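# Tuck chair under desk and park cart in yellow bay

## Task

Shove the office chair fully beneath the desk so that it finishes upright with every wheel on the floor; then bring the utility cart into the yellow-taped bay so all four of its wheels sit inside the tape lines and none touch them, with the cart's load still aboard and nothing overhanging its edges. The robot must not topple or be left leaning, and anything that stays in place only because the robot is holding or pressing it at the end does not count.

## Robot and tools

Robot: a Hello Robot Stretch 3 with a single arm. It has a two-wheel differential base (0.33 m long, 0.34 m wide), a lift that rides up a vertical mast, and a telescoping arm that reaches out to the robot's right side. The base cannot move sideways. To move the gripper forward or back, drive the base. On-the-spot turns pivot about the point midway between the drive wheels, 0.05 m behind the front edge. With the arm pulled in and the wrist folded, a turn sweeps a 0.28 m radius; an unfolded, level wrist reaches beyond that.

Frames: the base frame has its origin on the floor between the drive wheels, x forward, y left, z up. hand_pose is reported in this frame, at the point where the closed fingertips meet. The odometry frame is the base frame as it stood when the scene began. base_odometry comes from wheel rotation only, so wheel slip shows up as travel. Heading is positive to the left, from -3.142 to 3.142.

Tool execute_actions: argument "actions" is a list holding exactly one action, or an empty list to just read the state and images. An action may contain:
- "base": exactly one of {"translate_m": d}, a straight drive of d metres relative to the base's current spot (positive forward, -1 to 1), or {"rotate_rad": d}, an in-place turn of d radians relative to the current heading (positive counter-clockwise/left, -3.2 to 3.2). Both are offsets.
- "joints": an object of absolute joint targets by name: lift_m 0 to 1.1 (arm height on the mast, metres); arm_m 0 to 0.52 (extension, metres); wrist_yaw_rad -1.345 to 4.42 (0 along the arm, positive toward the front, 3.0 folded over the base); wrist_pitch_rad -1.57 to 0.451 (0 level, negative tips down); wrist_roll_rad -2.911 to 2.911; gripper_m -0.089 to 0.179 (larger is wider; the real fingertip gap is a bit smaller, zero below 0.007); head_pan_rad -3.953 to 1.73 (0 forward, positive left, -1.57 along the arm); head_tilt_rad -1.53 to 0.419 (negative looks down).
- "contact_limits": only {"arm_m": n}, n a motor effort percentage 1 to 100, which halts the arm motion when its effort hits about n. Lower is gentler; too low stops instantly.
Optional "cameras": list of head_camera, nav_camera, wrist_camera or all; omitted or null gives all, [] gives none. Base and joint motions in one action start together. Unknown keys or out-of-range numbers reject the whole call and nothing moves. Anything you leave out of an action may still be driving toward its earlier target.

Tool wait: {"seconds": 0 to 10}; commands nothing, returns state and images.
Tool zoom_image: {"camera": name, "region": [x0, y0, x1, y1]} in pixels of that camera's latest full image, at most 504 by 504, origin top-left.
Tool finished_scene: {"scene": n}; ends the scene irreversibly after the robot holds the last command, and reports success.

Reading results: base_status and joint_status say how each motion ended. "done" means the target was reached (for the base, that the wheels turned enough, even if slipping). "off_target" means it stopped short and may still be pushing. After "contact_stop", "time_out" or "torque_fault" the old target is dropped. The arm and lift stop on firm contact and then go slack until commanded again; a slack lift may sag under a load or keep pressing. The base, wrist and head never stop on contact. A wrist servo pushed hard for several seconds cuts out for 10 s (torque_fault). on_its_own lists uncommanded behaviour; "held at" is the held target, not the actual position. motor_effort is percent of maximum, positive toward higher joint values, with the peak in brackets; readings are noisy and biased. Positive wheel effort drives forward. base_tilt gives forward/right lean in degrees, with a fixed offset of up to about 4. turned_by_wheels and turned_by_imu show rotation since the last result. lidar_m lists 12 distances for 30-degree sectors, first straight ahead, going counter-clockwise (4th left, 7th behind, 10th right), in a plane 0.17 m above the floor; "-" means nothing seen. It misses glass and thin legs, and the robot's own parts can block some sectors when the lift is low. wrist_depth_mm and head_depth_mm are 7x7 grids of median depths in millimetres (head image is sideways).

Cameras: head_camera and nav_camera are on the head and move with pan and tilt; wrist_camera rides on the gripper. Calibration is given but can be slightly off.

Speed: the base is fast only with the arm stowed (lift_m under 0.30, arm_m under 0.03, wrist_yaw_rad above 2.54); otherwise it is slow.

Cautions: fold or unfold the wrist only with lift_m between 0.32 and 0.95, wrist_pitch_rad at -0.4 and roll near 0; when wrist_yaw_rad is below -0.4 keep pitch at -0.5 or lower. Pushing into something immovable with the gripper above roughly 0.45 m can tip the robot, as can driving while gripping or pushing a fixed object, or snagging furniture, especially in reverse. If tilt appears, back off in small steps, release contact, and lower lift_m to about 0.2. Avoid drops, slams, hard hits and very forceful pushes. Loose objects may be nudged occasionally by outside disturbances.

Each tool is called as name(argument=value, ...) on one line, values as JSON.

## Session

execute_actions(actions=[{"joints":{"head_tilt_rad":-0.75,"lift_m":0.28}}])

Scene clock: 2.40 s.
base_odometry: x=+0.000 y=+0.000 heading=+0.000 (m, m, rad; odometry frame)
turned_by_wheels: +0.000 (rad since the last result)
turned_by_imu: -0.001 (rad since the last result)
base_tilt: forward=-0.1 right=+0.0 (deg)
lidar_m: 1.66 1.03 0.87 0.86 0.95 1.51 2.46 1.49 1.33 2.89 1.98 1.22
head_depth_mm: 1372 1536 1749 1867 1544 1318 1148 / 1397 1572 1796 1861 1545 1323 1154 / 1419 1596 1840 1886 1561 1332 1161 / 1443 1627 1864 1896 1576 1344 1169 / 1462 1658 1898 1915 1587 1351 1172 / 1483 1677 1945 1936 1585 1362 1180 / 1511 1648 1763 1779 1602 1363 1186
base_status: not commanded
joint_positions: lift_m=+0.281 arm_m=+0.000 wrist_yaw_rad=+2.905 wrist_pitch_rad=-0.611 wrist_roll_rad=+0.006 gripper_m=+0.037 head_pan_rad=-0.002 head_tilt_rad=-0.740
joint_status: all done
motor_effort: left_wheel=-1(0) right_wheel=+1(1) lift_m=+16(33) arm_m=+0(1) wrist_yaw_rad=-1(1) wrist_pitch_rad=+4(4) wrist_roll_rad=+0(0) gripper_m=-1(1) head_pan_rad=-1(0) head_tilt_rad=-4(35) (%)
hand_pose: x=+0.0248 y=+0.0453 z=+0.2528 quat_wxyz=(+0.292, +0.696, +0.131, +0.643) (m; base frame)
wrist_depth_mm: - 838 843 829 859 844 878 / 784 834 873 885 900 912 946 / 628 - 665 703 689 733 736 / 544 - 563 569 591 599 610 / 475 - - 502 506 511 513 / - - - - 429 437 453 / - - - 378 385 394 401
pictures: head_camera (sideways: a quarter turn clockwise sets it upright), nav_camera (sideways: a quarter turn counterclockwise sets it upright), wrist_camera
camera_calibration (this result's frames):
head_camera: T_world_to_cam=[[-0.664607, 0.0557496, -0.74511, 0.997247], [0.0168951, 0.998079, 0.0596072, -0.06746], [0.747002, 0.0270267, -0.664272, 0.813817], [0, 0, 0, 1]] pos_world=[0.0559944, -0.0102606, 1.28768]
nav_camera: T_world_to_cam=[[0.7023, -0.011361, 0.71179, -0.888211], [-0.0476343, -0.998382, 0.0310638, 0.0182475], [0.710286, -0.0557218, -0.701705, 0.870057], [0, 0, 0, 1]] pos_world=[0.00667116, 0.0566081, 1.24218]
wrist_camera: T_world_to_cam=[[0.968344, -0.244995, 0.0478306, -0.0346742], [-0.137158, -0.682311, -0.71808, 0.255177], [0.208561, 0.688788, -0.694315, 0.302617], [0, 0, 0, 1]] pos_world=[0.005462, -0.0428242, 0.395007]
Images, in order (width x height): head_camera 896x504, nav_camera 672x504, wrist_camera 644x364.

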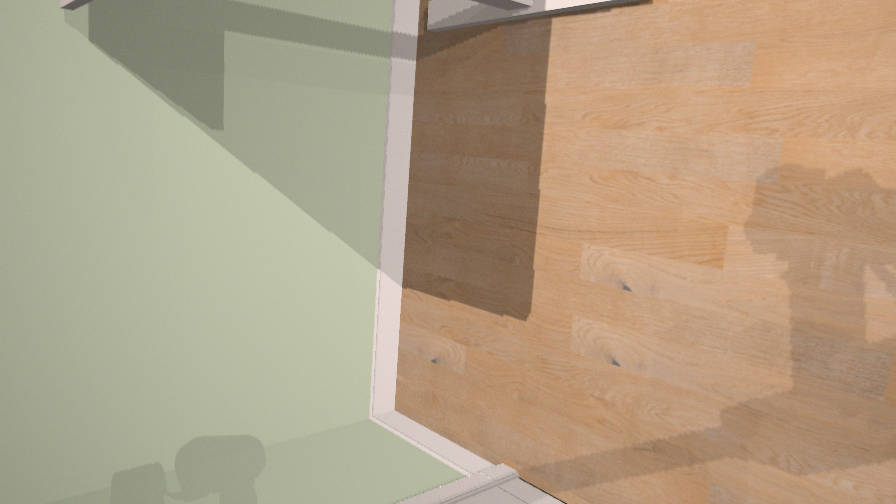

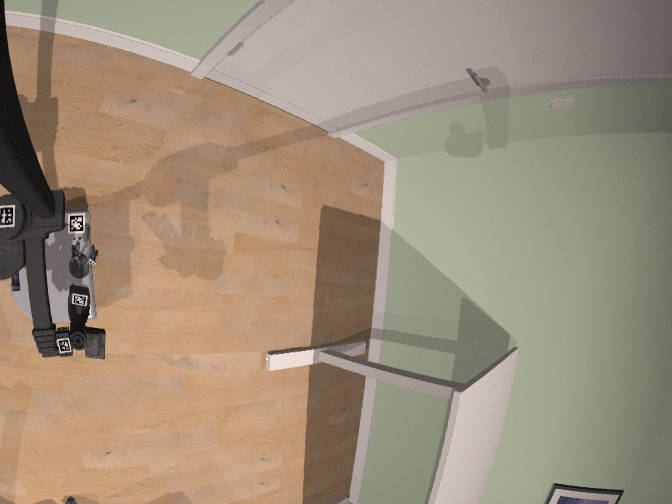

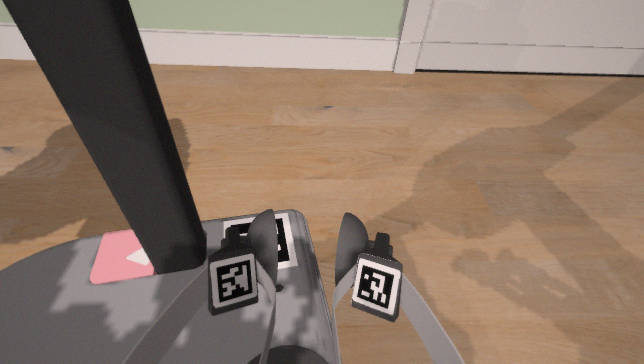

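Room north ≈ heading -0.18.

execute_actions(actions=[{"base":{"rotate_rad":-0.18},"joints":{"head_pan_rad":-1.6}}], cameras=["head_camera","nav_camera"])

execute_actions(actions=[{"joints":{"head_pan_rad":-2.4}}], cameras=["head_camera","nav_camera"])

Scene clock: 7.90 s.
base_odometry: x=+0.000 y=+0.000 heading=-0.180 (m, m, rad; odometry frame)
turned_by_wheels: -0.180 (rad since the last result)
turned_by_imu: -0.182 (rad since the last result)
base_tilt: forward=+0.0 right=+0.0 (deg)
lidar_m: 1.26 1.20 0.88 0.86 0.90 1.22 2.47 1.51 1.49 1.33 1.98 1.22
head_depth_mm: 2421 2686 1493 1838 1545 1317 1146 / 1431 2459 1502 1712 1548 1327 1156 / 1366 1474 1522 1669 1525 1336 1164 / 1321 1399 2149 1849 1563 1341 1170 / 2471 2803 2435 1919 1582 1351 1172 / 2475 2787 2460 1925 1590 1358 1180 / 2473 2760 2487 1958 1605 1360 1183
base_status: done
joint_positions: lift_m=+0.281 arm_m=+0.000 wrist_yaw_rad=+2.905 wrist_pitch_rad=-0.611 wrist_roll_rad=+0.006 gripper_m=+0.037 head_pan_rad=-1.593 head_tilt_rad=-0.741
joint_status: all done
motor_effort: left_wheel=+2(11) right_wheel=+0(4) lift_m=+17(16) arm_m=+1(1) wrist_yaw_rad=-1(0) wrist_pitch_rad=+4(4) wrist_roll_rad=+0(0) gripper_m=+0(0) head_pan_rad=-3(40) head_tilt_rad=-4(5) (%)
hand_pose: x=+0.0248 y=+0.0453 z=+0.2528 quat_wxyz=(+0.292, +0.696, +0.131, +0.643) (m; base frame)
wrist_depth_mm: - 783 809 860 947 967 - / 751 825 834 852 908 928 927 / 642 - 664 698 700 723 755 / 544 - 562 571 590 597 609 / 474 - - 506 494 508 518 / - - - - 440 443 448 / - - - 379 386 389 393
pictures: head_camera (sideways: a quarter turn clockwise sets it upright), nav_camera (sideways: a quarter turn counterclockwise sets it upright)
camera_calibration (this result's frames):
head_camera: T_world_to_cam=[[0.068835, 0.663885, -0.74466, 0.992186], [0.997552, -0.0365828, 0.0595973, -0.073429], [0.012324, -0.746939, -0.664778, 0.818957], [0, 0, 0, 1]] pos_world=[-0.00514069, -0.0496731, 1.28764]
nav_camera: T_world_to_cam=[[-0.0251966, -0.702422, 0.711314, -0.883153], [-0.997251, 0.0672606, 0.0310945, 0.0240002], [-0.0696849, -0.708575, -0.702186, 0.875441], [0, 0, 0, 1]] pos_world=[0.0626868, -0.00164511, 1.24218]
Images, in order (width x height): head_camera 896x504, nav_camera 672x504.

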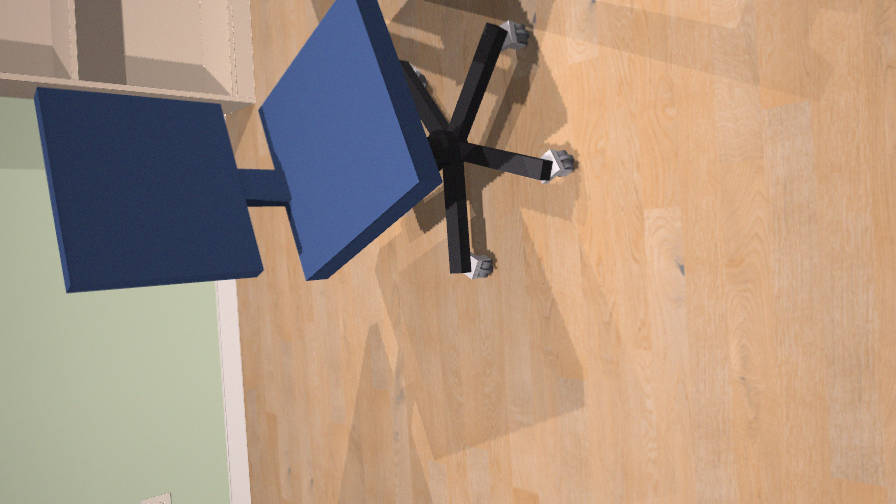

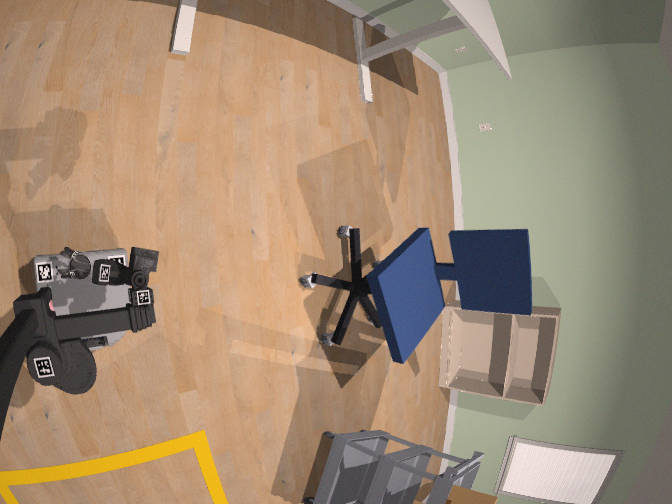

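Scene clock: 8.90 s.
base_odometry: x=+0.000 y=+0.000 heading=-0.180 (m, m, rad; odometry frame)
turned_by_wheels: +0.000 (rad since the last result)
turned_by_imu: +0.000 (rad since the last result)
base_tilt: forward=-0.1 right=+0.1 (deg)
lidar_m: 1.27 1.21 0.88 0.86 0.90 1.22 2.47 1.50 1.49 1.33 1.99 1.22
head_depth_mm: 2265 2531 2328 1845 1540 1316 1149 / 1795 1928 2061 1863 1552 1324 1154 / 1417 1947 2016 1889 1555 1333 1164 / 1420 1807 1855 1849 1576 1337 1167 / 3172 2875 2313 1915 1582 1352 1169 / 3030 3175 2458 1945 1596 1362 1184 / 2789 2922 2477 1887 1596 1359 1180
base_status: not commanded
joint_positions: lift_m=+0.281 arm_m=+0.000 wrist_yaw_rad=+2.905 wrist_pitch_rad=-0.611 wrist_roll_rad=+0.006 gripper_m=+0.037 head_pan_rad=-2.393 head_tilt_rad=-0.741
joint_status: all done
motor_effort: left_wheel=+2(1) right_wheel=+0(0) lift_m=+16(16) arm_m=+0(1) wrist_yaw_rad=+0(1) wrist_pitch_rad=+4(4) wrist_roll_rad=+0(0) gripper_m=+1(0) head_pan_rad=-3(38) head_tilt_rad=-5(4) (%)
hand_pose: x=+0.0248 y=+0.0453 z=+0.2528 quat_wxyz=(+0.292, +0.696, +0.131, +0.643) (m; base frame)
wrist_depth_mm: - 779 801 874 879 967 - / 746 804 848 868 878 918 958 / 637 - 666 687 714 748 733 / 541 - 564 576 594 604 612 / 470 - - 514 503 507 530 / - - - - 439 439 446 / - - - 378 384 386 389
pictures: head_camera (sideways: a quarter turn clockwise sets it upright), nav_camera (sideways: a quarter turn counterclockwise sets it upright)
camera_calibration (this result's frames):
head_camera: T_world_to_cam=[[0.5242, 0.413155, -0.74466, 0.989408], [0.668759, -0.741087, 0.0595973, -0.0714234], [-0.527235, -0.529239, -0.664778, 0.822248], [0, 0, 0, 1]] pos_world=[-0.0373647, -0.026544, 1.28764]
nav_camera: T_world_to_cam=[[-0.521441, -0.471308, 0.711314, -0.880126], [-0.646542, 0.762244, 0.0310945, 0.0218609], [-0.556851, -0.443681, -0.702186, 0.878412], [0, 0, 0, 1]] pos_world=[0.0443443, -0.041739, 1.24218]
Images, in order (width x height): head_camera 896x504, nav_camera 672x504.

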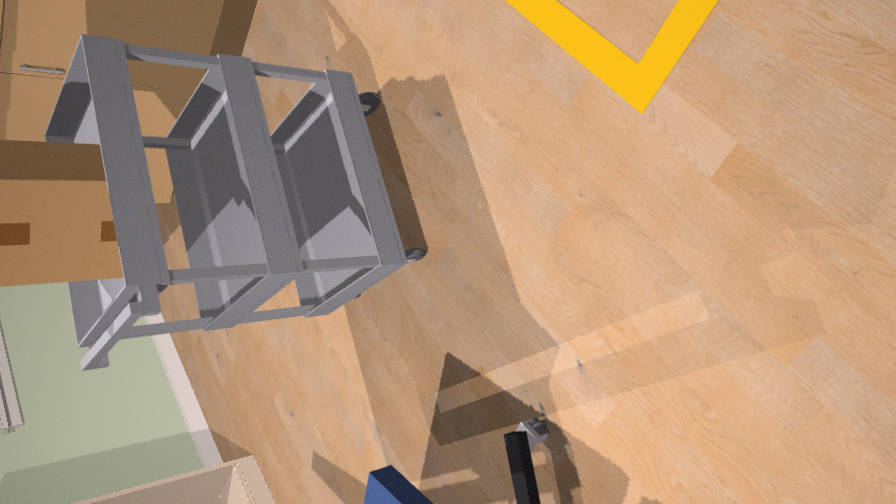

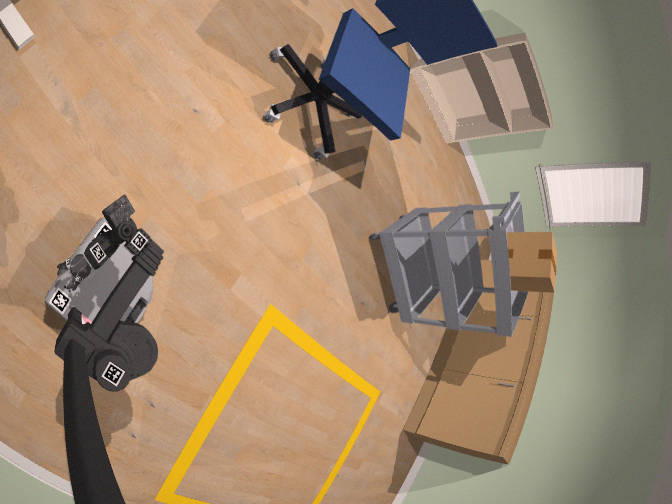

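execute_actions(actions=[{"base":{"rotate_rad":-1.53}}], cameras=[])

execute_actions(actions=[{"base":{"translate_m":0.78}}], cameras=[])

execute_actions(actions=[{"base":{"rotate_rad":1.53},"joints":{"lift_m":0.6,"wrist_pitch_rad":-0.4,"head_pan_rad":-1.6,"head_tilt_rad":-0.95}}], cameras=[])

execute_actions(actions=[{"joints":{"wrist_yaw_rad":0,"wrist_pitch_rad":0,"gripper_m":0,"arm_m":0.1}}])

Scene clock: 22.47 s.
base_odometry: x=+0.000 y=+0.000 heading=-1.710 (m, m, rad; odometry frame)
turned_by_wheels: -1.530 (rad since the last result)
turned_by_imu: -1.534 (rad since the last result)
base_tilt: forward=-0.1 right=+0.0 (deg)
lidar_m: 1.33 1.98 1.22 1.66 1.15 0.88 0.86 0.91 1.28 2.46 1.49 1.64
head_depth_mm: 818 903 1013 1143 1311 1314 1145 / 887 992 1117 1277 1452 1327 1154 / 961 1081 1238 1443 1549 1330 1162 / 1049 1200 1392 1643 1572 1340 1171 / 1166 1347 1592 1817 1581 1349 1174 / 1305 1521 1840 1923 1591 1355 1183 / 1474 1775 2199 1947 1603 1370 1186
base_status: done
joint_positions: lift_m=+0.281 arm_m=+0.000 wrist_yaw_rad=+2.905 wrist_pitch_rad=-0.611 wrist_roll_rad=+0.006 gripper_m=+0.037 head_pan_rad=-2.393 head_tilt_rad=-0.741
joint_status: not commanded
motor_effort: left_wheel=+1(14) right_wheel=+0(5) lift_m=+16(16) arm_m=+1(0) wrist_yaw_rad=+0(0) wrist_pitch_rad=+4(4) wrist_roll_rad=+0(0) gripper_m=-1(1) head_pan_rad=-2(4) head_tilt_rad=-3(4) (%)
hand_pose: x=+0.0248 y=+0.0452 z=+0.2528 quat_wxyz=(+0.292, +0.696, +0.131, +0.643) (m; base frame)
wrist_depth_mm: - - - - - - - / 780 845 850 891 884 919 957 / 627 - 663 697 710 719 766 / 542 - 565 572 580 600 608 / 476 - - 506 503 507 524 / - - - - 438 444 451 / - - - 384 385 394 394
pictures: none
No camera images: the call's "cameras" was empty. Leave "cameras" out to get every camera's image.

Scene clock: 26.83 s.
base_odometry: x=-0.108 y=-0.772 heading=-1.710 (m, m, rad; odometry frame)
turned_by_wheels: +0.000 (rad since the last result)
turned_by_imu: -0.003 (rad since the last result)
base_tilt: forward=-0.1 right=+0.1 (deg)
lidar_m: 2.11 2.21 1.43 1.62 1.21 1.67 1.63 1.72 2.42 1.11 1.15 0.60
head_depth_mm: 1570 1744 1919 1852 1532 1320 1149 / 1689 1900 2106 1870 1544 1332 1160 / 1840 2059 2264 1884 1556 1327 1161 / 2012 2293 2390 1889 1566 1345 1161 / 2209 2561 2408 1911 1586 1341 1177 / 2468 2867 2459 1932 1592 1355 1178 / 2786 3084 2479 1956 1611 1360 1178
base_status: done
joint_positions: lift_m=+0.281 arm_m=+0.000 wrist_yaw_rad=+2.905 wrist_pitch_rad=-0.611 wrist_roll_rad=+0.006 gripper_m=+0.037 head_pan_rad=-2.393 head_tilt_rad=-0.741
joint_status: not commanded
motor_effort: left_wheel=+2(13) right_wheel=+0(3) lift_m=+16(17) arm_m=+0(0) wrist_yaw_rad=-1(0) wrist_pitch_rad=+4(4) wrist_roll_rad=+0(0) gripper_m=-1(0) head_pan_rad=-3(3) head_tilt_rad=-4(4) (%)
hand_pose: x=+0.0248 y=+0.0452 z=+0.2528 quat_wxyz=(+0.292, +0.696, +0.131, +0.642) (m; base frame)
wrist_depth_mm: - - - - - - - / 792 850 851 882 870 932 951 / 637 - 684 686 705 744 737 / 531 - 563 572 584 594 606 / 465 - - 510 499 514 522 / - - - - 434 444 445 / - - - 385 380 391 393
pictures: none
No camera images: the call's "cameras" was empty. Leave "cameras" out to get every camera's image.

Scene clock: 30.57 s.
base_odometry: x=-0.108 y=-0.772 heading=-0.180 (m, m, rad; odometry frame)
turned_by_wheels: +1.530 (rad since the last result)
turned_by_imu: +1.538 (rad since the last result)
base_tilt: forward=+0.0 right=+0.0 (deg)
lidar_m: 1.62 1.21 1.68 1.63 1.70 2.33 1.12 1.11 0.60 2.11 2.18 1.42
head_depth_mm: 702 825 1073 983 859 807 - / 682 772 945 990 868 808 - / 658 723 874 997 919 1268 - / 1817 698 857 1488 1376 1272 1103 / 1929 2141 1852 1591 1391 1241 1110 / 1927 2129 1839 1595 1396 1245 1122 / 1900 2145 1878 1610 1403 1249 1124
base_status: done
joint_positions: lift_m=+0.599 arm_m=+0.000 wrist_yaw_rad=+2.905 wrist_pitch_rad=-0.422 wrist_roll_rad=+0.006 gripper_m=+0.037 head_pan_rad=-1.607 head_tilt_rad=-0.939
joint_status: all done
motor_effort: left_wheel=-2(11) right_wheel=+2(7) lift_m=+69(72) arm_m=+0(0) wrist_yaw_rad=-1(0) wrist_pitch_rad=+6(6) wrist_roll_rad=+0(0) gripper_m=+1(1) head_pan_rad=+3(37) head_tilt_rad=-5(20) (%)
hand_pose: x=+0.0313 y=+0.0723 z=+0.6110 quat_wxyz=(+0.229, +0.706, +0.065, +0.667) (m; base frame)
wrist_depth_mm: - - - - - - - / - - - - - - - / - - - - - - - / - - - - - - - / - - - - - - - / 835 - - 896 890 929 916 / 727 729 763 769 791 788 802
pictures: none
No camera images: the call's "cameras" was empty. Leave "cameras" out to get every camera's image.

Scene clock: 33.00 s.
base_odometry: x=-0.108 y=-0.772 heading=-0.180 (m, m, rad; odometry frame)
turned_by_wheels: +0.000 (rad since the last result)
turned_by_imu: -0.001 (rad since the last result)
base_tilt: forward=-0.1 right=+0.0 (deg)
lidar_m: 1.62 1.22 1.68 1.63 1.70 2.34 1.12 1.11 0.60 2.11 2.19 1.42
head_depth_mm: 703 823 1070 980 865 987 - / 680 769 945 989 900 - 1118 / 659 724 875 994 907 1200 1127 / 1825 698 859 1518 1374 1231 1126 / 1929 2142 1849 1577 1392 1233 1117 / 1921 2140 1856 1598 1393 1244 1117 / 1909 2134 1875 1596 1411 1249 1124
base_status: not commanded
joint_positions: lift_m=+0.599 arm_m=+0.100 wrist_yaw_rad=+0.001 wrist_pitch_rad=-0.026 wrist_roll_rad=+0.006 gripper_m=+0.000 head_pan_rad=-1.607 head_tilt_rad=-0.939
joint_status: all done
motor_effort: left_wheel=-2(3) right_wheel=+3(3) lift_m=+69(69) arm_m=+5(4) wrist_yaw_rad=-1(5) wrist_pitch_rad=+7(8) wrist_roll_rad=+0(0) gripper_m=-2(79) head_pan_rad=+3(4) head_tilt_rad=-5(5) (%)
hand_pose: x=-0.0211 y=-0.5002 z=+0.7071 quat_wxyz=(+0.705, +0.010, -0.709, -0.009) (m; base frame)
wrist_depth_mm: - - - 307 338 393 - / - - - 313 354 407 - / - - - 321 363 421 - / - - - 332 376 445 - / - - - 349 391 465 - / - - - - 427 - - / - - - - 431 487 -
pictures: head_camera (sideways: a quarter turn clockwise sets it upright), nav_camera (sideways: a quarter turn counterclockwise sets it upright), wrist_camera
camera_calibration (this result's frames):
head_camera: T_world_to_cam=[[0.0830048, 0.795933, -0.599667, 0.803162], [0.996525, -0.0620621, 0.0555626, -0.0681552], [0.00700753, -0.602195, -0.798319, 0.992656], [0, 0, 0, 1]] pos_world=[-0.00570404, -0.0457213, 1.27787]
nav_camera: T_world_to_cam=[[-0.0396524, -0.827815, 0.559599, -0.685384], [-0.996454, 0.0743546, 0.0393854, 0.0132107], [-0.0742125, -0.556052, -0.827827, 1.03884], [0, 0, 0, 1]] pos_world=[0.0630818, 0.00929747, 1.243]
wrist_camera: T_world_to_cam=[[-0.998856, 0.0336424, 0.0339892, -0.0379218], [-0.027251, 0.18365, -0.982614, 0.825432], [-0.0392996, -0.982416, -0.182523, -0.199749], [0, 0, 0, 1]] pos_world=[-0.0232346, -0.346551, 0.775911]
Images, in order (width x height): head_camera 896x504, nav_camera 672x504, wrist_camera 644x364.

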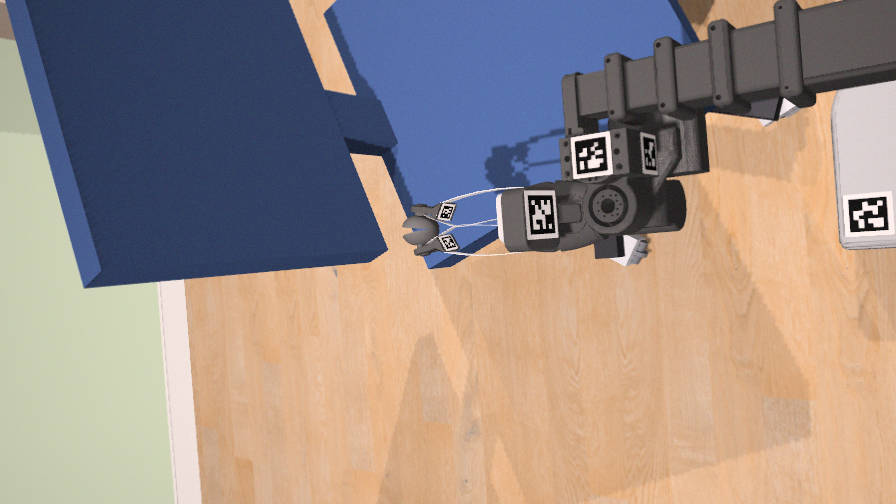

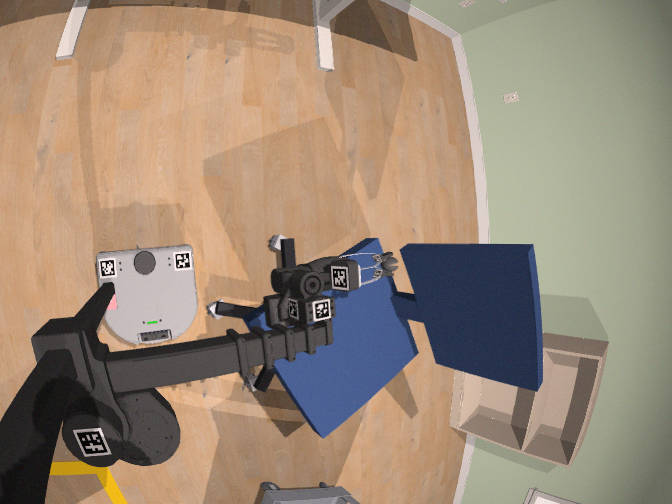

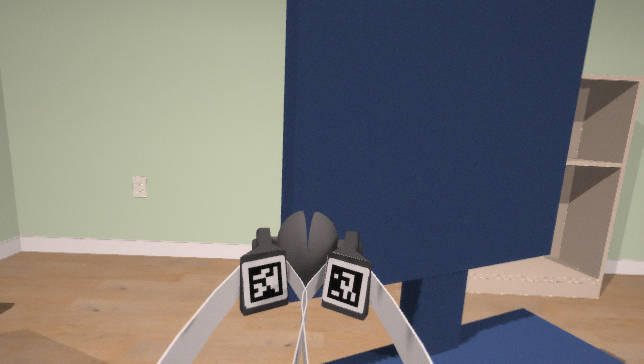

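execute_actions(actions=[{"base":{"translate_m":-0.08},"joints":{"arm_m":0.36}}], cameras=["nav_camera"])

execute_actions(actions=[{"base":{"translate_m":-0.08},"joints":{"arm_m":0.42}}], cameras=["nav_camera"])

execute_actions(actions=[{"base":{"translate_m":-0.24}}], cameras=["nav_camera"])

Scene clock: 40.60 s.
base_odometry: x=-0.187 y=-0.758 heading=-0.180 (m, m, rad; odometry frame)
turned_by_wheels: -0.001 (rad since the last result)
turned_by_imu: -0.003 (rad since the last result)
base_tilt: forward=-0.1 right=+0.0 (deg)
lidar_m: 1.70 1.29 1.68 1.64 1.70 2.33 1.07 1.03 0.58 2.11 2.19 1.49
head_depth_mm: 707 828 1061 978 867 1191 - / 717 824 989 1005 - 1198 1131 / 713 816 931 971 875 1171 1121 / 710 813 1427 999 891 1214 1124 / 1900 2154 1841 1581 1390 1235 1116 / 1910 2149 1871 1600 1397 1246 1118 / 1913 2141 1884 1606 1410 1248 1127
base_status: done
joint_positions: lift_m=+0.599 arm_m=+0.359 wrist_yaw_rad=-0.031 wrist_pitch_rad=-0.026 wrist_roll_rad=+0.006 gripper_m=+0.000 head_pan_rad=-1.607 head_tilt_rad=-0.940
joint_status: all done
on_its_own: wrist_yaw_rad is at rest, and its effort (+23) is outside its rest range (-12 to +12)
motor_effort: left_wheel=-14(22) right_wheel=+14(21) lift_m=+68(69) arm_m=+8(15) wrist_yaw_rad=+23(38) wrist_pitch_rad=+8(10) wrist_roll_rad=+0(0) gripper_m=-6(8) head_pan_rad=+3(3) head_tilt_rad=-5(5) (%)
hand_pose: x=-0.0294 y=-0.7598 z=+0.7073 quat_wxyz=(+0.705, -0.002, -0.709, -0.020) (m; base frame)
wrist_depth_mm: - - 164 166 167 170 173 / - - 168 169 173 174 176 / - - 172 174 176 179 181 / - - 177 179 180 184 187 / - - 183 184 187 189 192 / - - - - 192 195 199 / - - 193 196 198 200 205
pictures: nav_camera (sideways: a quarter turn counterclockwise sets it upright)
camera_calibration (this result's frames):
nav_camera: T_world_to_cam=[[-0.0395767, -0.828549, 0.558516, -0.683975], [-0.996465, 0.0741805, 0.0394354, 0.0131456], [-0.0741052, -0.554981, -0.828556, 1.03979], [0, 0, 0, 1]] pos_world=[0.0630834, 0.00938131, 1.24302]
Images, in order (width x height): nav_camera 672x504.

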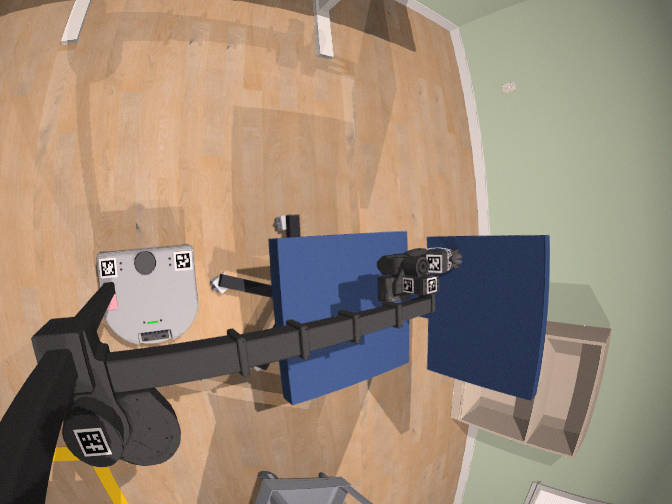

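Scene clock: 43.10 s.
base_odometry: x=-0.265 y=-0.744 heading=-0.181 (m, m, rad; odometry frame)
turned_by_wheels: +0.000 (rad since the last result)
turned_by_imu: +0.000 (rad since the last result)
base_tilt: forward=-0.1 right=+0.1 (deg)
lidar_m: 1.79 1.37 1.67 1.64 1.70 2.34 1.01 0.96 1.87 0.57 2.18 1.56
head_depth_mm: 693 784 920 983 888 1172 - / 713 818 959 1008 - 1180 1125 / 730 852 - 977 874 1186 1125 / 760 898 1472 999 890 1236 1118 / 1918 2145 1836 1026 917 1235 1113 / 1909 2127 1855 1593 1371 1246 1119 / 1907 2121 1873 1602 1407 1245 1125
base_status: done
joint_positions: lift_m=+0.599 arm_m=+0.420 wrist_yaw_rad=-0.042 wrist_pitch_rad=-0.026 wrist_roll_rad=+0.006 gripper_m=+0.000 head_pan_rad=-1.607 head_tilt_rad=-0.940
joint_status: all done
on_its_own: wrist_yaw_rad is held at -0.041, not at your +0.000, by its stall guard, which is not easing now
motor_effort: left_wheel=-1(22) right_wheel=+1(12) lift_m=+68(68) arm_m=+4(10) wrist_yaw_rad=+1(22) wrist_pitch_rad=+8(7) wrist_roll_rad=+1(0) gripper_m=-4(7) head_pan_rad=+2(3) head_tilt_rad=-5(4) (%)
hand_pose: x=-0.0321 y=-0.8200 z=+0.7073 quat_wxyz=(+0.705, -0.006, -0.709, -0.024) (m; base frame)
wrist_depth_mm: - - - 171 155 142 131 / - - - 175 158 145 132 / - - - 178 161 148 136 / - - - 182 165 149 138 / - - - 185 168 153 140 / - - - - 170 156 143 / - - 220 198 174 160 147
pictures: nav_camera (sideways: a quarter turn counterclockwise sets it upright)
camera_calibration (this result's frames):
nav_camera: T_world_to_cam=[[-0.0394732, -0.828554, 0.558516, -0.683975], [-0.996474, 0.074056, 0.0394354, 0.0131457], [-0.0740358, -0.55499, -0.828556, 1.03979], [0, 0, 0, 1]] pos_world=[0.0630823, 0.00938844, 1.24302]
Images, in order (width x height): nav_camera 672x504.

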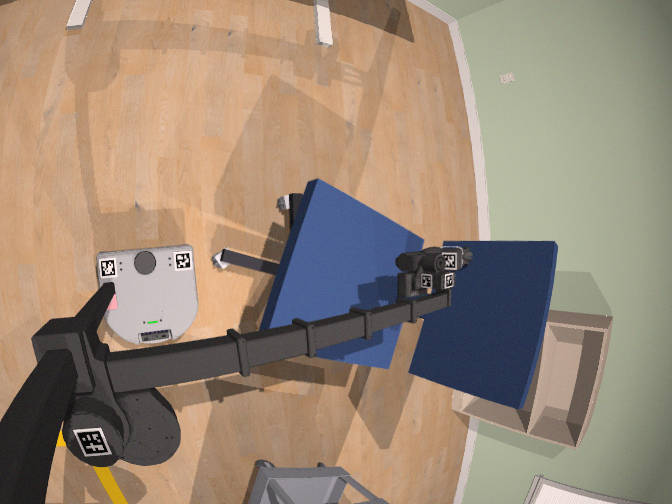

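Scene clock: 46.63 s.
base_odometry: x=-0.502 y=-0.701 heading=-0.181 (m, m, rad; odometry frame)
turned_by_wheels: +0.000 (rad since the last result)
turned_by_imu: +0.004 (rad since the last result)
base_tilt: forward=+0.0 right=+0.0 (deg)
lidar_m: 1.60 1.60 1.70 1.64 1.71 2.34 0.84 0.73 2.07 0.58 2.19 1.77
head_depth_mm: 1925 518 561 1485 1360 1218 - / 1831 569 634 693 - 1194 1130 / 685 733 - 974 891 1182 1136 / 1899 2110 1825 999 880 1228 1124 / 1915 2143 1846 1001 883 1152 1110 / 1923 2164 1852 1011 889 1189 1123 / 1907 2121 1872 1061 1343 1233 1125
base_status: done
joint_positions: lift_m=+0.599 arm_m=+0.420 wrist_yaw_rad=-0.039 wrist_pitch_rad=-0.025 wrist_roll_rad=+0.007 gripper_m=+0.000 head_pan_rad=-1.606 head_tilt_rad=-0.940
joint_status: not commanded
on_its_own: wrist_yaw_rad is held at -0.041, not at your +0.000, by its stall guard, which is not easing now
motor_effort: left_wheel=+0(39) right_wheel=+1(40) lift_m=+66(68) arm_m=+4(5) wrist_yaw_rad=-1(18) wrist_pitch_rad=+8(8) wrist_roll_rad=+0(0) gripper_m=-3(5) head_pan_rad=+2(2) head_tilt_rad=-5(5) (%)
hand_pose: x=-0.0315 y=-0.8201 z=+0.7074 quat_wxyz=(+0.705, -0.005, -0.709, -0.023) (m; base frame)
wrist_depth_mm: - - - - 125 86 65 / - - - - 125 86 66 / - - - - 125 86 65 / - - - - 125 86 66 / - - - 207 126 86 66 / - - - - 118 86 66 / - - - - 119 87 66
pictures: nav_camera (sideways: a quarter turn counterclockwise sets it upright)
camera_calibration (this result's frames):
nav_camera: T_world_to_cam=[[-0.039145, -0.828634, 0.558421, -0.683853], [-0.996504, 0.073654, 0.0394398, 0.0131402], [-0.0738111, -0.554925, -0.82862, 1.03987], [0, 0, 0, 1]] pos_world=[0.0630787, 0.00941792, 1.24302]
Images, in order (width x height): nav_camera 672x504.

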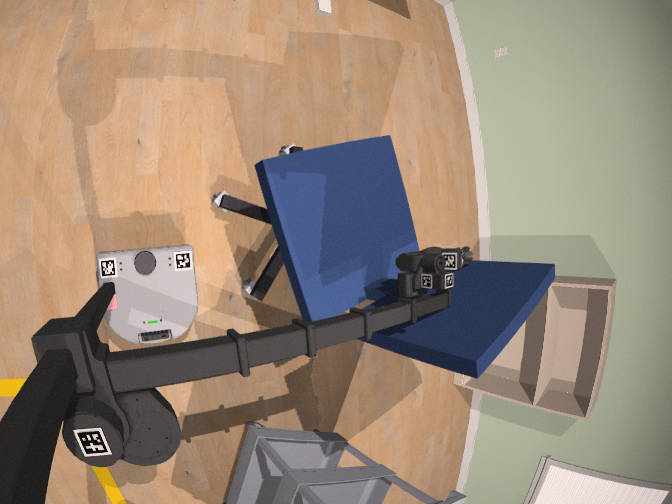

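execute_actions(actions=[{"base":{"rotate_rad":0.33},"joints":{"arm_m":0,"wrist_yaw_rad":1.57}}], cameras=[])

execute_actions(actions=[{"base":{"translate_m":-0.085},"joints":{"lift_m":0.13}}], cameras=[])

execute_actions(actions=[{"joints":{"wrist_yaw_rad":0,"gripper_m":0.16}}], cameras=["wrist_camera","nav_camera"])

Scene clock: 57.90 s.
base_odometry: x=-0.502 y=-0.701 heading=+0.149 (m, m, rad; odometry frame)
turned_by_wheels: +0.330 (rad since the last result)
turned_by_imu: +0.330 (rad since the last result)
base_tilt: forward=-0.1 right=+0.0 (deg)
lidar_m: 1.59 1.80 1.64 1.65 1.99 1.11 0.73 0.96 1.82 0.58 1.77 1.83
head_depth_mm: 1873 2046 1089 943 861 1233 - / 1919 2094 1805 986 866 1202 - / 1972 2138 1813 993 873 - 1118 / 2025 2164 1831 1002 876 1187 1098 / 2082 2200 1845 1048 895 1260 1087 / 2148 2220 1859 1593 1395 1242 1105 / 2216 2241 1867 1616 1403 1253 1106
base_status: done
joint_positions: lift_m=+0.599 arm_m=+0.001 wrist_yaw_rad=+1.570 wrist_pitch_rad=-0.025 wrist_roll_rad=+0.007 gripper_m=+0.000 head_pan_rad=-1.606 head_tilt_rad=-0.940
joint_status: all done
motor_effort: left_wheel=-2(10) right_wheel=+2(8) lift_m=+66(66) arm_m=-3(4) wrist_yaw_rad=+0(2) wrist_pitch_rad=+7(7) wrist_roll_rad=+0(0) gripper_m=-2(3) head_pan_rad=+3(3) head_tilt_rad=-4(5) (%)
hand_pose: x=+0.2342 y=-0.1459 z=+0.7075 quat_wxyz=(+0.505, +0.508, -0.495, +0.492) (m; base frame)
wrist_depth_mm: - - - - - - - / - - - - - - - / - - - - - - - / - - - - - - - / - - - - - - - / - - - - - - - / - - - - - - -
pictures: none
No camera images: the call's "cameras" was empty. Leave "cameras" out to get every camera's image.

Scene clock: 63.00 s.
base_odometry: x=-0.586 y=-0.713 heading=+0.149 (m, m, rad; odometry frame)
turned_by_wheels: +0.000 (rad since the last result)
turned_by_imu: -0.001 (rad since the last result)
base_tilt: forward=-0.1 right=+0.0 (deg)
lidar_m: 1.68 1.84 1.67 1.68 2.03 0.99 0.65 0.84 1.78 0.57 1.84 1.83
head_depth_mm: 669 672 684 694 847 1213 1097 / 1904 2081 1754 968 866 1189 1131 / 1946 2122 1802 994 875 1208 - / 2012 2179 1821 1000 876 1209 1138 / 2059 2182 1839 1009 881 1199 1115 / 2116 2221 1849 1527 919 1246 1132 / 2181 2244 1874 1610 1409 1247 1124
base_status: done
joint_positions: lift_m=+0.131 arm_m=+0.001 wrist_yaw_rad=+1.570 wrist_pitch_rad=-0.024 wrist_roll_rad=+0.007 gripper_m=+0.000 head_pan_rad=-1.606 head_tilt_rad=-0.940
joint_status: all done
motor_effort: left_wheel=-2(10) right_wheel=+2(3) lift_m=+16(61) arm_m=-3(3) wrist_yaw_rad=+0(1) wrist_pitch_rad=+7(7) wrist_roll_rad=+0(0) gripper_m=-3(4) head_pan_rad=+3(3) head_tilt_rad=-4(4) (%)
hand_pose: x=+0.2342 y=-0.1459 z=+0.2392 quat_wxyz=(+0.505, +0.508, -0.495, +0.492) (m; base frame)
wrist_depth_mm: - - - - - - - / - - - - - - - / - - - - - - - / - - - - - - - / 811 837 887 - 958 - - / 584 587 649 - 639 668 684 / 439 453 461 473 488 491 499
pictures: none
No camera images: the call's "cameras" was empty. Leave "cameras" out to get every camera's image.

Scene clock: 65.10 s.
base_odometry: x=-0.586 y=-0.713 heading=+0.149 (m, m, rad; odometry frame)
turned_by_wheels: +0.000 (rad since the last result)
turned_by_imu: -0.001 (rad since the last result)
base_tilt: forward=-0.1 right=+0.0 (deg)
lidar_m: 1.68 1.83 1.67 1.68 2.03 0.99 0.65 0.84 1.78 0.57 1.85 1.83
head_depth_mm: 668 673 684 694 849 1214 1102 / 1894 2096 1765 970 867 1182 1129 / 1944 2123 1820 989 872 1213 - / 2009 2188 1824 1000 877 1214 1114 / 2052 2202 1831 1009 881 1200 1114 / 2126 2210 1854 1535 919 1240 1124 / 2187 2224 1885 1611 1402 1245 1122
base_status: not commanded
joint_positions: lift_m=+0.131 arm_m=+0.001 wrist_yaw_rad=+0.002 wrist_pitch_rad=-0.024 wrist_roll_rad=+0.007 gripper_m=+0.160 head_pan_rad=-1.606 head_tilt_rad=-0.940
joint_status: all done
motor_effort: left_wheel=-3(3) right_wheel=+3(2) lift_m=+16(16) arm_m=-3(3) wrist_yaw_rad=-2(3) wrist_pitch_rad=+7(7) wrist_roll_rad=+0(0) gripper_m=+0(83) head_pan_rad=+3(3) head_tilt_rad=-4(5) (%)
hand_pose: x=-0.0210 y=-0.4012 z=+0.2392 quat_wxyz=(+0.705, +0.009, -0.709, -0.008) (m; base frame)
wrist_depth_mm: - 360 276 264 255 303 - / - - - 383 - - - / - - - - - - - / - - - - - - - / 845 953 888 357 950 - - / 605 447 409 352 419 - 669 / 427 449 305 326 438 460 511
pictures: nav_camera (sideways: a quarter turn counterclockwise sets it upright), wrist_camera
camera_calibration (this result's frames):
nav_camera: T_world_to_cam=[[-0.0391453, -0.828634, 0.558421, -0.683853], [-0.996504, 0.0736543, 0.0394398, 0.0131402], [-0.0738113, -0.554925, -0.82862, 1.03987], [0, 0, 0, 1]] pos_world=[0.0630787, 0.0094179, 1.24302]
wrist_camera: T_world_to_cam=[[-0.998882, 0.0334661, 0.0333996, -0.0252134], [-0.0267741, 0.181865, -0.982959, 0.346863], [-0.0389701, -0.982754, -0.180766, -0.188476], [0, 0, 0, 1]] pos_world=[-0.0232432, -0.247464, 0.307724]
Images, in order (width x height): nav_camera 672x504, wrist_camera 644x364.

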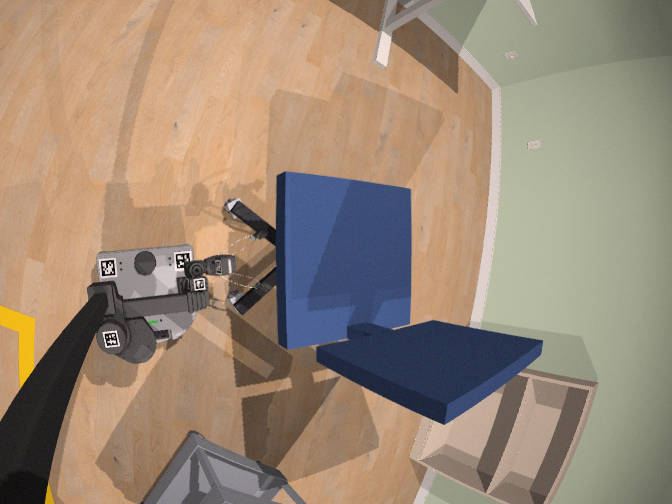

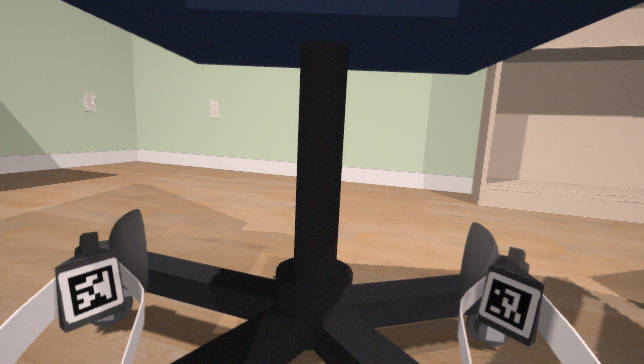

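execute_actions(actions=[{"joints":{"arm_m":0.25}}], cameras=[])

execute_actions(actions=[{"joints":{"gripper_m":0}}], cameras=[])

execute_actions(actions=[{"base":{"translate_m":0.55},"joints":{"arm_m":0.19}}], cameras=["nav_camera"])

execute_actions(actions=[{"base":{"translate_m":0.55},"joints":{"wrist_yaw_rad":0,"head_pan_rad":-1.2}}], cameras=["nav_camera"])

execute_actions(actions=[{"joints":{"gripper_m":0.12}}], cameras=[])

execute_actions(actions=[{"joints":{"arm_m":0}}], cameras=[])

Scene clock: 75.57 s.
base_odometry: x=-0.586 y=-0.713 heading=+0.149 (m, m, rad; odometry frame)
turned_by_wheels: +0.000 (rad since the last result)
turned_by_imu: -0.002 (rad since the last result)
base_tilt: forward=-0.1 right=+0.0 (deg)
lidar_m: 1.68 1.84 1.67 1.67 2.02 0.99 0.65 0.84 1.79 0.57 1.84 1.83
head_depth_mm: 670 674 684 695 848 1209 1099 / 1896 2086 1763 971 868 1199 1130 / 1951 2118 1809 993 874 1206 1128 / 1988 2166 1834 998 879 1211 1124 / 2075 2204 1845 1004 884 1203 1116 / 2125 2214 1870 1537 915 1229 1122 / 2187 2252 1876 1613 1407 1249 1124
base_status: not commanded
joint_positions: lift_m=+0.131 arm_m=+0.250 wrist_yaw_rad=+0.000 wrist_pitch_rad=-0.024 wrist_roll_rad=+0.007 gripper_m=+0.160 head_pan_rad=-1.606 head_tilt_rad=-0.940
joint_status: all done
motor_effort: left_wheel=-2(3) right_wheel=+2(3) lift_m=+16(16) arm_m=+4(5) wrist_yaw_rad=-1(3) wrist_pitch_rad=+7(7) wrist_roll_rad=+0(0) gripper_m=+0(1) head_pan_rad=+3(3) head_tilt_rad=-5(4) (%)
hand_pose: x=-0.0214 y=-0.6502 z=+0.2392 quat_wxyz=(+0.705, +0.009, -0.709, -0.009) (m; base frame)
wrist_depth_mm: - - 315 75 84 306 - / - - - 77 89 - - / - - - 79 - - - / - - - 82 - - - / 838 898 802 84 803 - - / 609 596 574 87 599 - 679 / 426 453 435 89 459 461 509
pictures: none
No camera images: the call's "cameras" was empty. Leave "cameras" out to get every camera's image.

Scene clock: 77.67 s.
base_odometry: x=-0.586 y=-0.713 heading=+0.149 (m, m, rad; odometry frame)
turned_by_wheels: +0.000 (rad since the last result)
turned_by_imu: -0.001 (rad since the last result)
base_tilt: forward=-0.1 right=+0.1 (deg)
lidar_m: 1.68 1.84 1.67 1.67 2.03 0.99 0.65 0.84 1.79 0.57 1.85 1.83
head_depth_mm: 669 671 683 693 846 1208 1095 / 1887 2080 1763 970 869 1198 1129 / 1941 2114 1809 995 874 1209 1133 / 2010 2161 1823 1001 879 1210 1125 / 2061 2202 1844 1005 883 1196 1112 / 2127 2222 1861 1537 919 1226 1122 / 2172 2251 1871 1607 1402 1246 1125
base_status: not commanded
joint_positions: lift_m=+0.131 arm_m=+0.250 wrist_yaw_rad=-0.018 wrist_pitch_rad=-0.024 wrist_roll_rad=+0.007 gripper_m=+0.002 head_pan_rad=-1.606 head_tilt_rad=-0.940
joint_status: all done
on_its_own: wrist_yaw_rad is at rest, and its effort (+14) is outside its rest range (-12 to +12)
motor_effort: left_wheel=-10(9) right_wheel=+10(10) lift_m=+17(16) arm_m=+4(4) wrist_yaw_rad=+14(13) wrist_pitch_rad=+7(8) wrist_roll_rad=+0(0) gripper_m=-37(100) head_pan_rad=+3(3) head_tilt_rad=-5(4) (%)
hand_pose: x=-0.0260 y=-0.6502 z=+0.2392 quat_wxyz=(+0.705, +0.003, -0.709, -0.015) (m; base frame)
wrist_depth_mm: - - 289 75 265 304 - / - - - 77 - - - / - - - 79 - - - / - - - 81 - - - / 819 867 92 84 979 - - / 583 618 91 86 - 664 703 / 442 457 420 89 461 494 510
pictures: none
No camera images: the call's "cameras" was empty. Leave "cameras" out to get every camera's image.

Scene clock: 84.20 s.
base_odometry: x=-0.042 y=-0.632 heading=+0.149 (m, m, rad; odometry frame)
turned_by_wheels: +0.000 (rad since the last result)
turned_by_imu: -0.007 (rad since the last result)
base_tilt: forward=-0.1 right=+0.1 (deg)
lidar_m: 1.13 1.64 1.48 1.50 1.80 2.53 1.20 2.44 2.08 0.54 1.48 1.58
head_depth_mm: 673 717 786 917 867 1189 1106 / 2025 2048 1094 988 866 1180 1128 / 2111 2170 1806 995 871 838 1132 / 2175 2186 1836 1002 879 962 1109 / 2240 2220 1846 1008 895 1185 1110 / 2305 2231 1858 1559 1395 1244 1119 / 2366 2229 1872 1615 1410 1252 1124
base_status: done
joint_positions: lift_m=+0.131 arm_m=+0.190 wrist_yaw_rad=-0.193 wrist_pitch_rad=-0.024 wrist_roll_rad=+0.007 gripper_m=+0.011 head_pan_rad=-1.606 head_tilt_rad=-0.940
joint_status: all done
on_its_own: wrist_yaw_rad is held at -0.181, not at your +0.000, by its stall guard, which is not easing now; gripper_m is held at +0.010, not at your +0.000, by its stall guard, which is not easing now
motor_effort: left_wheel=-5(25) right_wheel=+6(30) lift_m=+18(19) arm_m=+0(20) wrist_yaw_rad=+9(53) wrist_pitch_rad=+7(8) wrist_roll_rad=+0(0) gripper_m=-21(37) head_pan_rad=+3(2) head_tilt_rad=-5(5) (%)
hand_pose: x=-0.0704 y=-0.5859 z=+0.2392 quat_wxyz=(+0.701, -0.059, -0.707, -0.077) (m; base frame)
wrist_depth_mm: - - 313 100 289 312 - / - - - 103 - - - / - - - 106 - - - / - - - 109 - - - / 810 839 800 112 - - - / 584 593 125 115 657 663 674 / 443 449 308 118 480 349 502
pictures: nav_camera (sideways: a quarter turn counterclockwise sets it upright)
camera_calibration (this result's frames):
nav_camera: T_world_to_cam=[[-0.0391451, -0.828634, 0.558421, -0.683853], [-0.996504, 0.0736541, 0.0394398, 0.0131402], [-0.0738112, -0.554925, -0.82862, 1.03987], [0, 0, 0, 1]] pos_world=[0.0630787, 0.00941791, 1.24302]
Images, in order (width x height): nav_camera 672x504.

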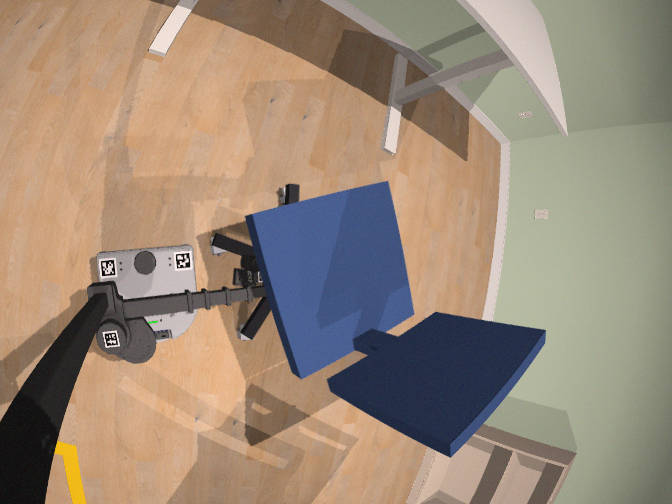

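Scene clock: 90.73 s.
base_odometry: x=+0.502 y=-0.551 heading=+0.149 (m, m, rad; odometry frame)
turned_by_wheels: +0.000 (rad since the last result)
turned_by_imu: -0.039 (rad since the last result)
base_tilt: forward=+0.0 right=+0.0 (deg)
lidar_m: 0.59 1.26 1.31 1.32 1.57 2.84 1.74 2.44 2.41 0.54 1.22 1.07
head_depth_mm: 710 2118 1782 982 867 793 1088 / 692 1994 1804 985 867 786 1086 / 701 564 1695 996 887 1168 1123 / 708 570 509 1537 1382 1230 1109 / 716 574 479 1536 1394 1238 1114 / 726 579 483 425 1394 1242 1122 / 735 584 487 417 1332 1252 1093
base_status: done
joint_positions: lift_m=+0.131 arm_m=+0.190 wrist_yaw_rad=-0.152 wrist_pitch_rad=-0.024 wrist_roll_rad=+0.006 gripper_m=+0.011 head_pan_rad=-1.207 head_tilt_rad=-0.940
joint_status: wrist_yaw_rad off_target (ended at -0.152, target +0.000); the others done
on_its_own: wrist_yaw_rad is held at -0.144, not at your +0.000, by its stall guard, which is not easing now; gripper_m is held at +0.010, not at your +0.000, by its stall guard, which is not easing now
motor_effort: left_wheel=-4(24) right_wheel=+5(28) lift_m=+18(18) arm_m=+1(3) wrist_yaw_rad=+6(61) wrist_pitch_rad=+7(7) wrist_roll_rad=+0(0) gripper_m=-22(28) head_pan_rad=+3(25) head_tilt_rad=-4(4) (%)
hand_pose: x=-0.0601 y=-0.5876 z=+0.2393 quat_wxyz=(+0.702, -0.045, -0.708, -0.062) (m; base frame)
wrist_depth_mm: 935 - 315 99 289 - - / - - - 102 - - - / - 741 - 105 - - - / - 776 - 108 - - - / 772 764 744 111 - - - / 576 591 123 114 651 655 689 / 445 332 425 117 330 499 500
pictures: nav_camera (sideways: a quarter turn counterclockwise sets it upright)
camera_calibration (this result's frames):
nav_camera: T_world_to_cam=[[0.286037, -0.778684, 0.558421, -0.685837], [-0.946766, -0.319496, 0.0394398, 0.0128368], [0.147702, -0.539976, -0.82862, 1.03852], [0, 0, 0, 1]] pos_world=[0.0549369, 0.0308259, 1.24302]
Images, in order (width x height): nav_camera 672x504.

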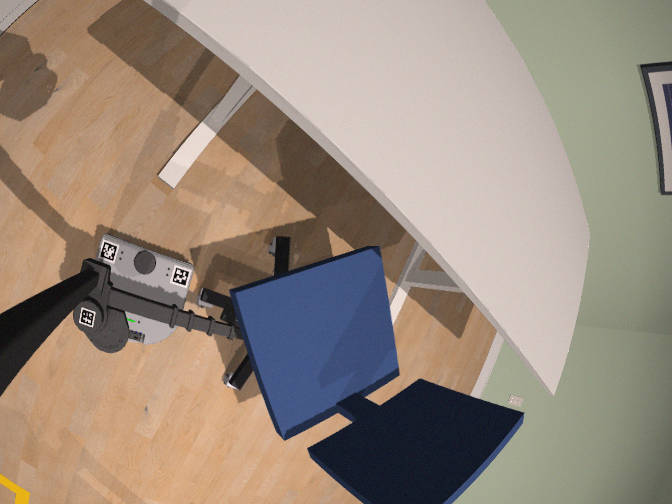

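Scene clock: 92.33 s.
base_odometry: x=+0.502 y=-0.551 heading=+0.149 (m, m, rad; odometry frame)
turned_by_wheels: +0.000 (rad since the last result)
turned_by_imu: +0.000 (rad since the last result)
base_tilt: forward=-0.2 right=+0.1 (deg)
lidar_m: 0.59 1.26 1.31 1.32 1.57 2.83 1.74 2.43 2.42 0.54 1.21 1.07
head_depth_mm: 711 2128 1782 978 858 794 1095 / 695 1974 1803 986 867 785 1081 / 700 565 1693 996 886 1167 1122 / 708 568 509 1544 1374 1229 1111 / 716 574 479 1530 1387 1233 1115 / 724 580 483 425 1398 1245 1119 / 737 586 487 417 1340 1249 1094
base_status: not commanded
joint_positions: lift_m=+0.131 arm_m=+0.190 wrist_yaw_rad=-0.145 wrist_pitch_rad=-0.024 wrist_roll_rad=+0.007 gripper_m=+0.120 head_pan_rad=-1.207 head_tilt_rad=-0.940
joint_status: all done
on_its_own: wrist_yaw_rad is held at -0.144, not at your +0.000, by its stall guard, which is not easing now
motor_effort: left_wheel=-1(4) right_wheel=+1(5) lift_m=+18(19) arm_m=+1(0) wrist_yaw_rad=+1(7) wrist_pitch_rad=+7(7) wrist_roll_rad=+0(0) gripper_m=+0(79) head_pan_rad=+3(3) head_tilt_rad=-5(4) (%)
hand_pose: x=-0.0585 y=-0.5878 z=+0.2393 quat_wxyz=(+0.703, -0.043, -0.708, -0.060) (m; base frame)
wrist_depth_mm: 963 740 341 99 287 - - / 961 733 - 102 - - - / - 766 - 105 - - - / - - - 108 - - - / 775 762 777 111 956 - - / 576 - 579 114 594 668 666 / 447 330 313 117 333 473 499
pictures: none
No camera images: the call's "cameras" was empty. Leave "cameras" out to get every camera's image.

Scene clock: 94.97 s.
base_odometry: x=+0.502 y=-0.551 heading=+0.149 (m, m, rad; odometry frame)
turned_by_wheels: +0.000 (rad since the last result)
turned_by_imu: -0.001 (rad since the last result)
base_tilt: forward=-0.1 right=+0.0 (deg)
lidar_m: 0.59 1.26 1.31 1.32 1.57 2.83 1.74 2.44 2.42 0.54 1.21 1.07
head_depth_mm: 712 2111 1787 977 863 795 1090 / 694 1987 1796 991 868 786 1094 / 701 565 1692 993 885 1170 1122 / 708 568 510 1530 1387 1234 1106 / 718 573 478 1529 1394 1237 1116 / 726 579 482 425 1398 1242 1119 / 737 584 487 416 1337 1249 1092
base_status: not commanded
joint_positions: lift_m=+0.131 arm_m=+0.001 wrist_yaw_rad=-0.144 wrist_pitch_rad=-0.024 wrist_roll_rad=+0.007 gripper_m=+0.120 head_pan_rad=-1.207 head_tilt_rad=-0.940
joint_status: all done
on_its_own: wrist_yaw_rad is held at -0.144, not at your +0.000, by its stall guard, which is not easing now
motor_effort: left_wheel=+0(0) right_wheel=+1(1) lift_m=+18(18) arm_m=-3(4) wrist_yaw_rad=+0(1) wrist_pitch_rad=+7(7) wrist_roll_rad=+0(0) gripper_m=+0(0) head_pan_rad=+4(3) head_tilt_rad=-4(5) (%)
hand_pose: x=-0.0581 y=-0.3986 z=+0.2393 quat_wxyz=(+0.703, -0.042, -0.708, -0.059) (m; base frame)
wrist_depth_mm: 913 327 276 264 277 302 290 / - - - 379 - - - / - - - - - - - / - - - - - - - / 831 921 860 562 - - - / 583 - 411 335 585 662 691 / 445 296 302 306 315 315 505
pictures: none
No camera images: the call's "cameras" was empty. Leave "cameras" out to get every camera's image.


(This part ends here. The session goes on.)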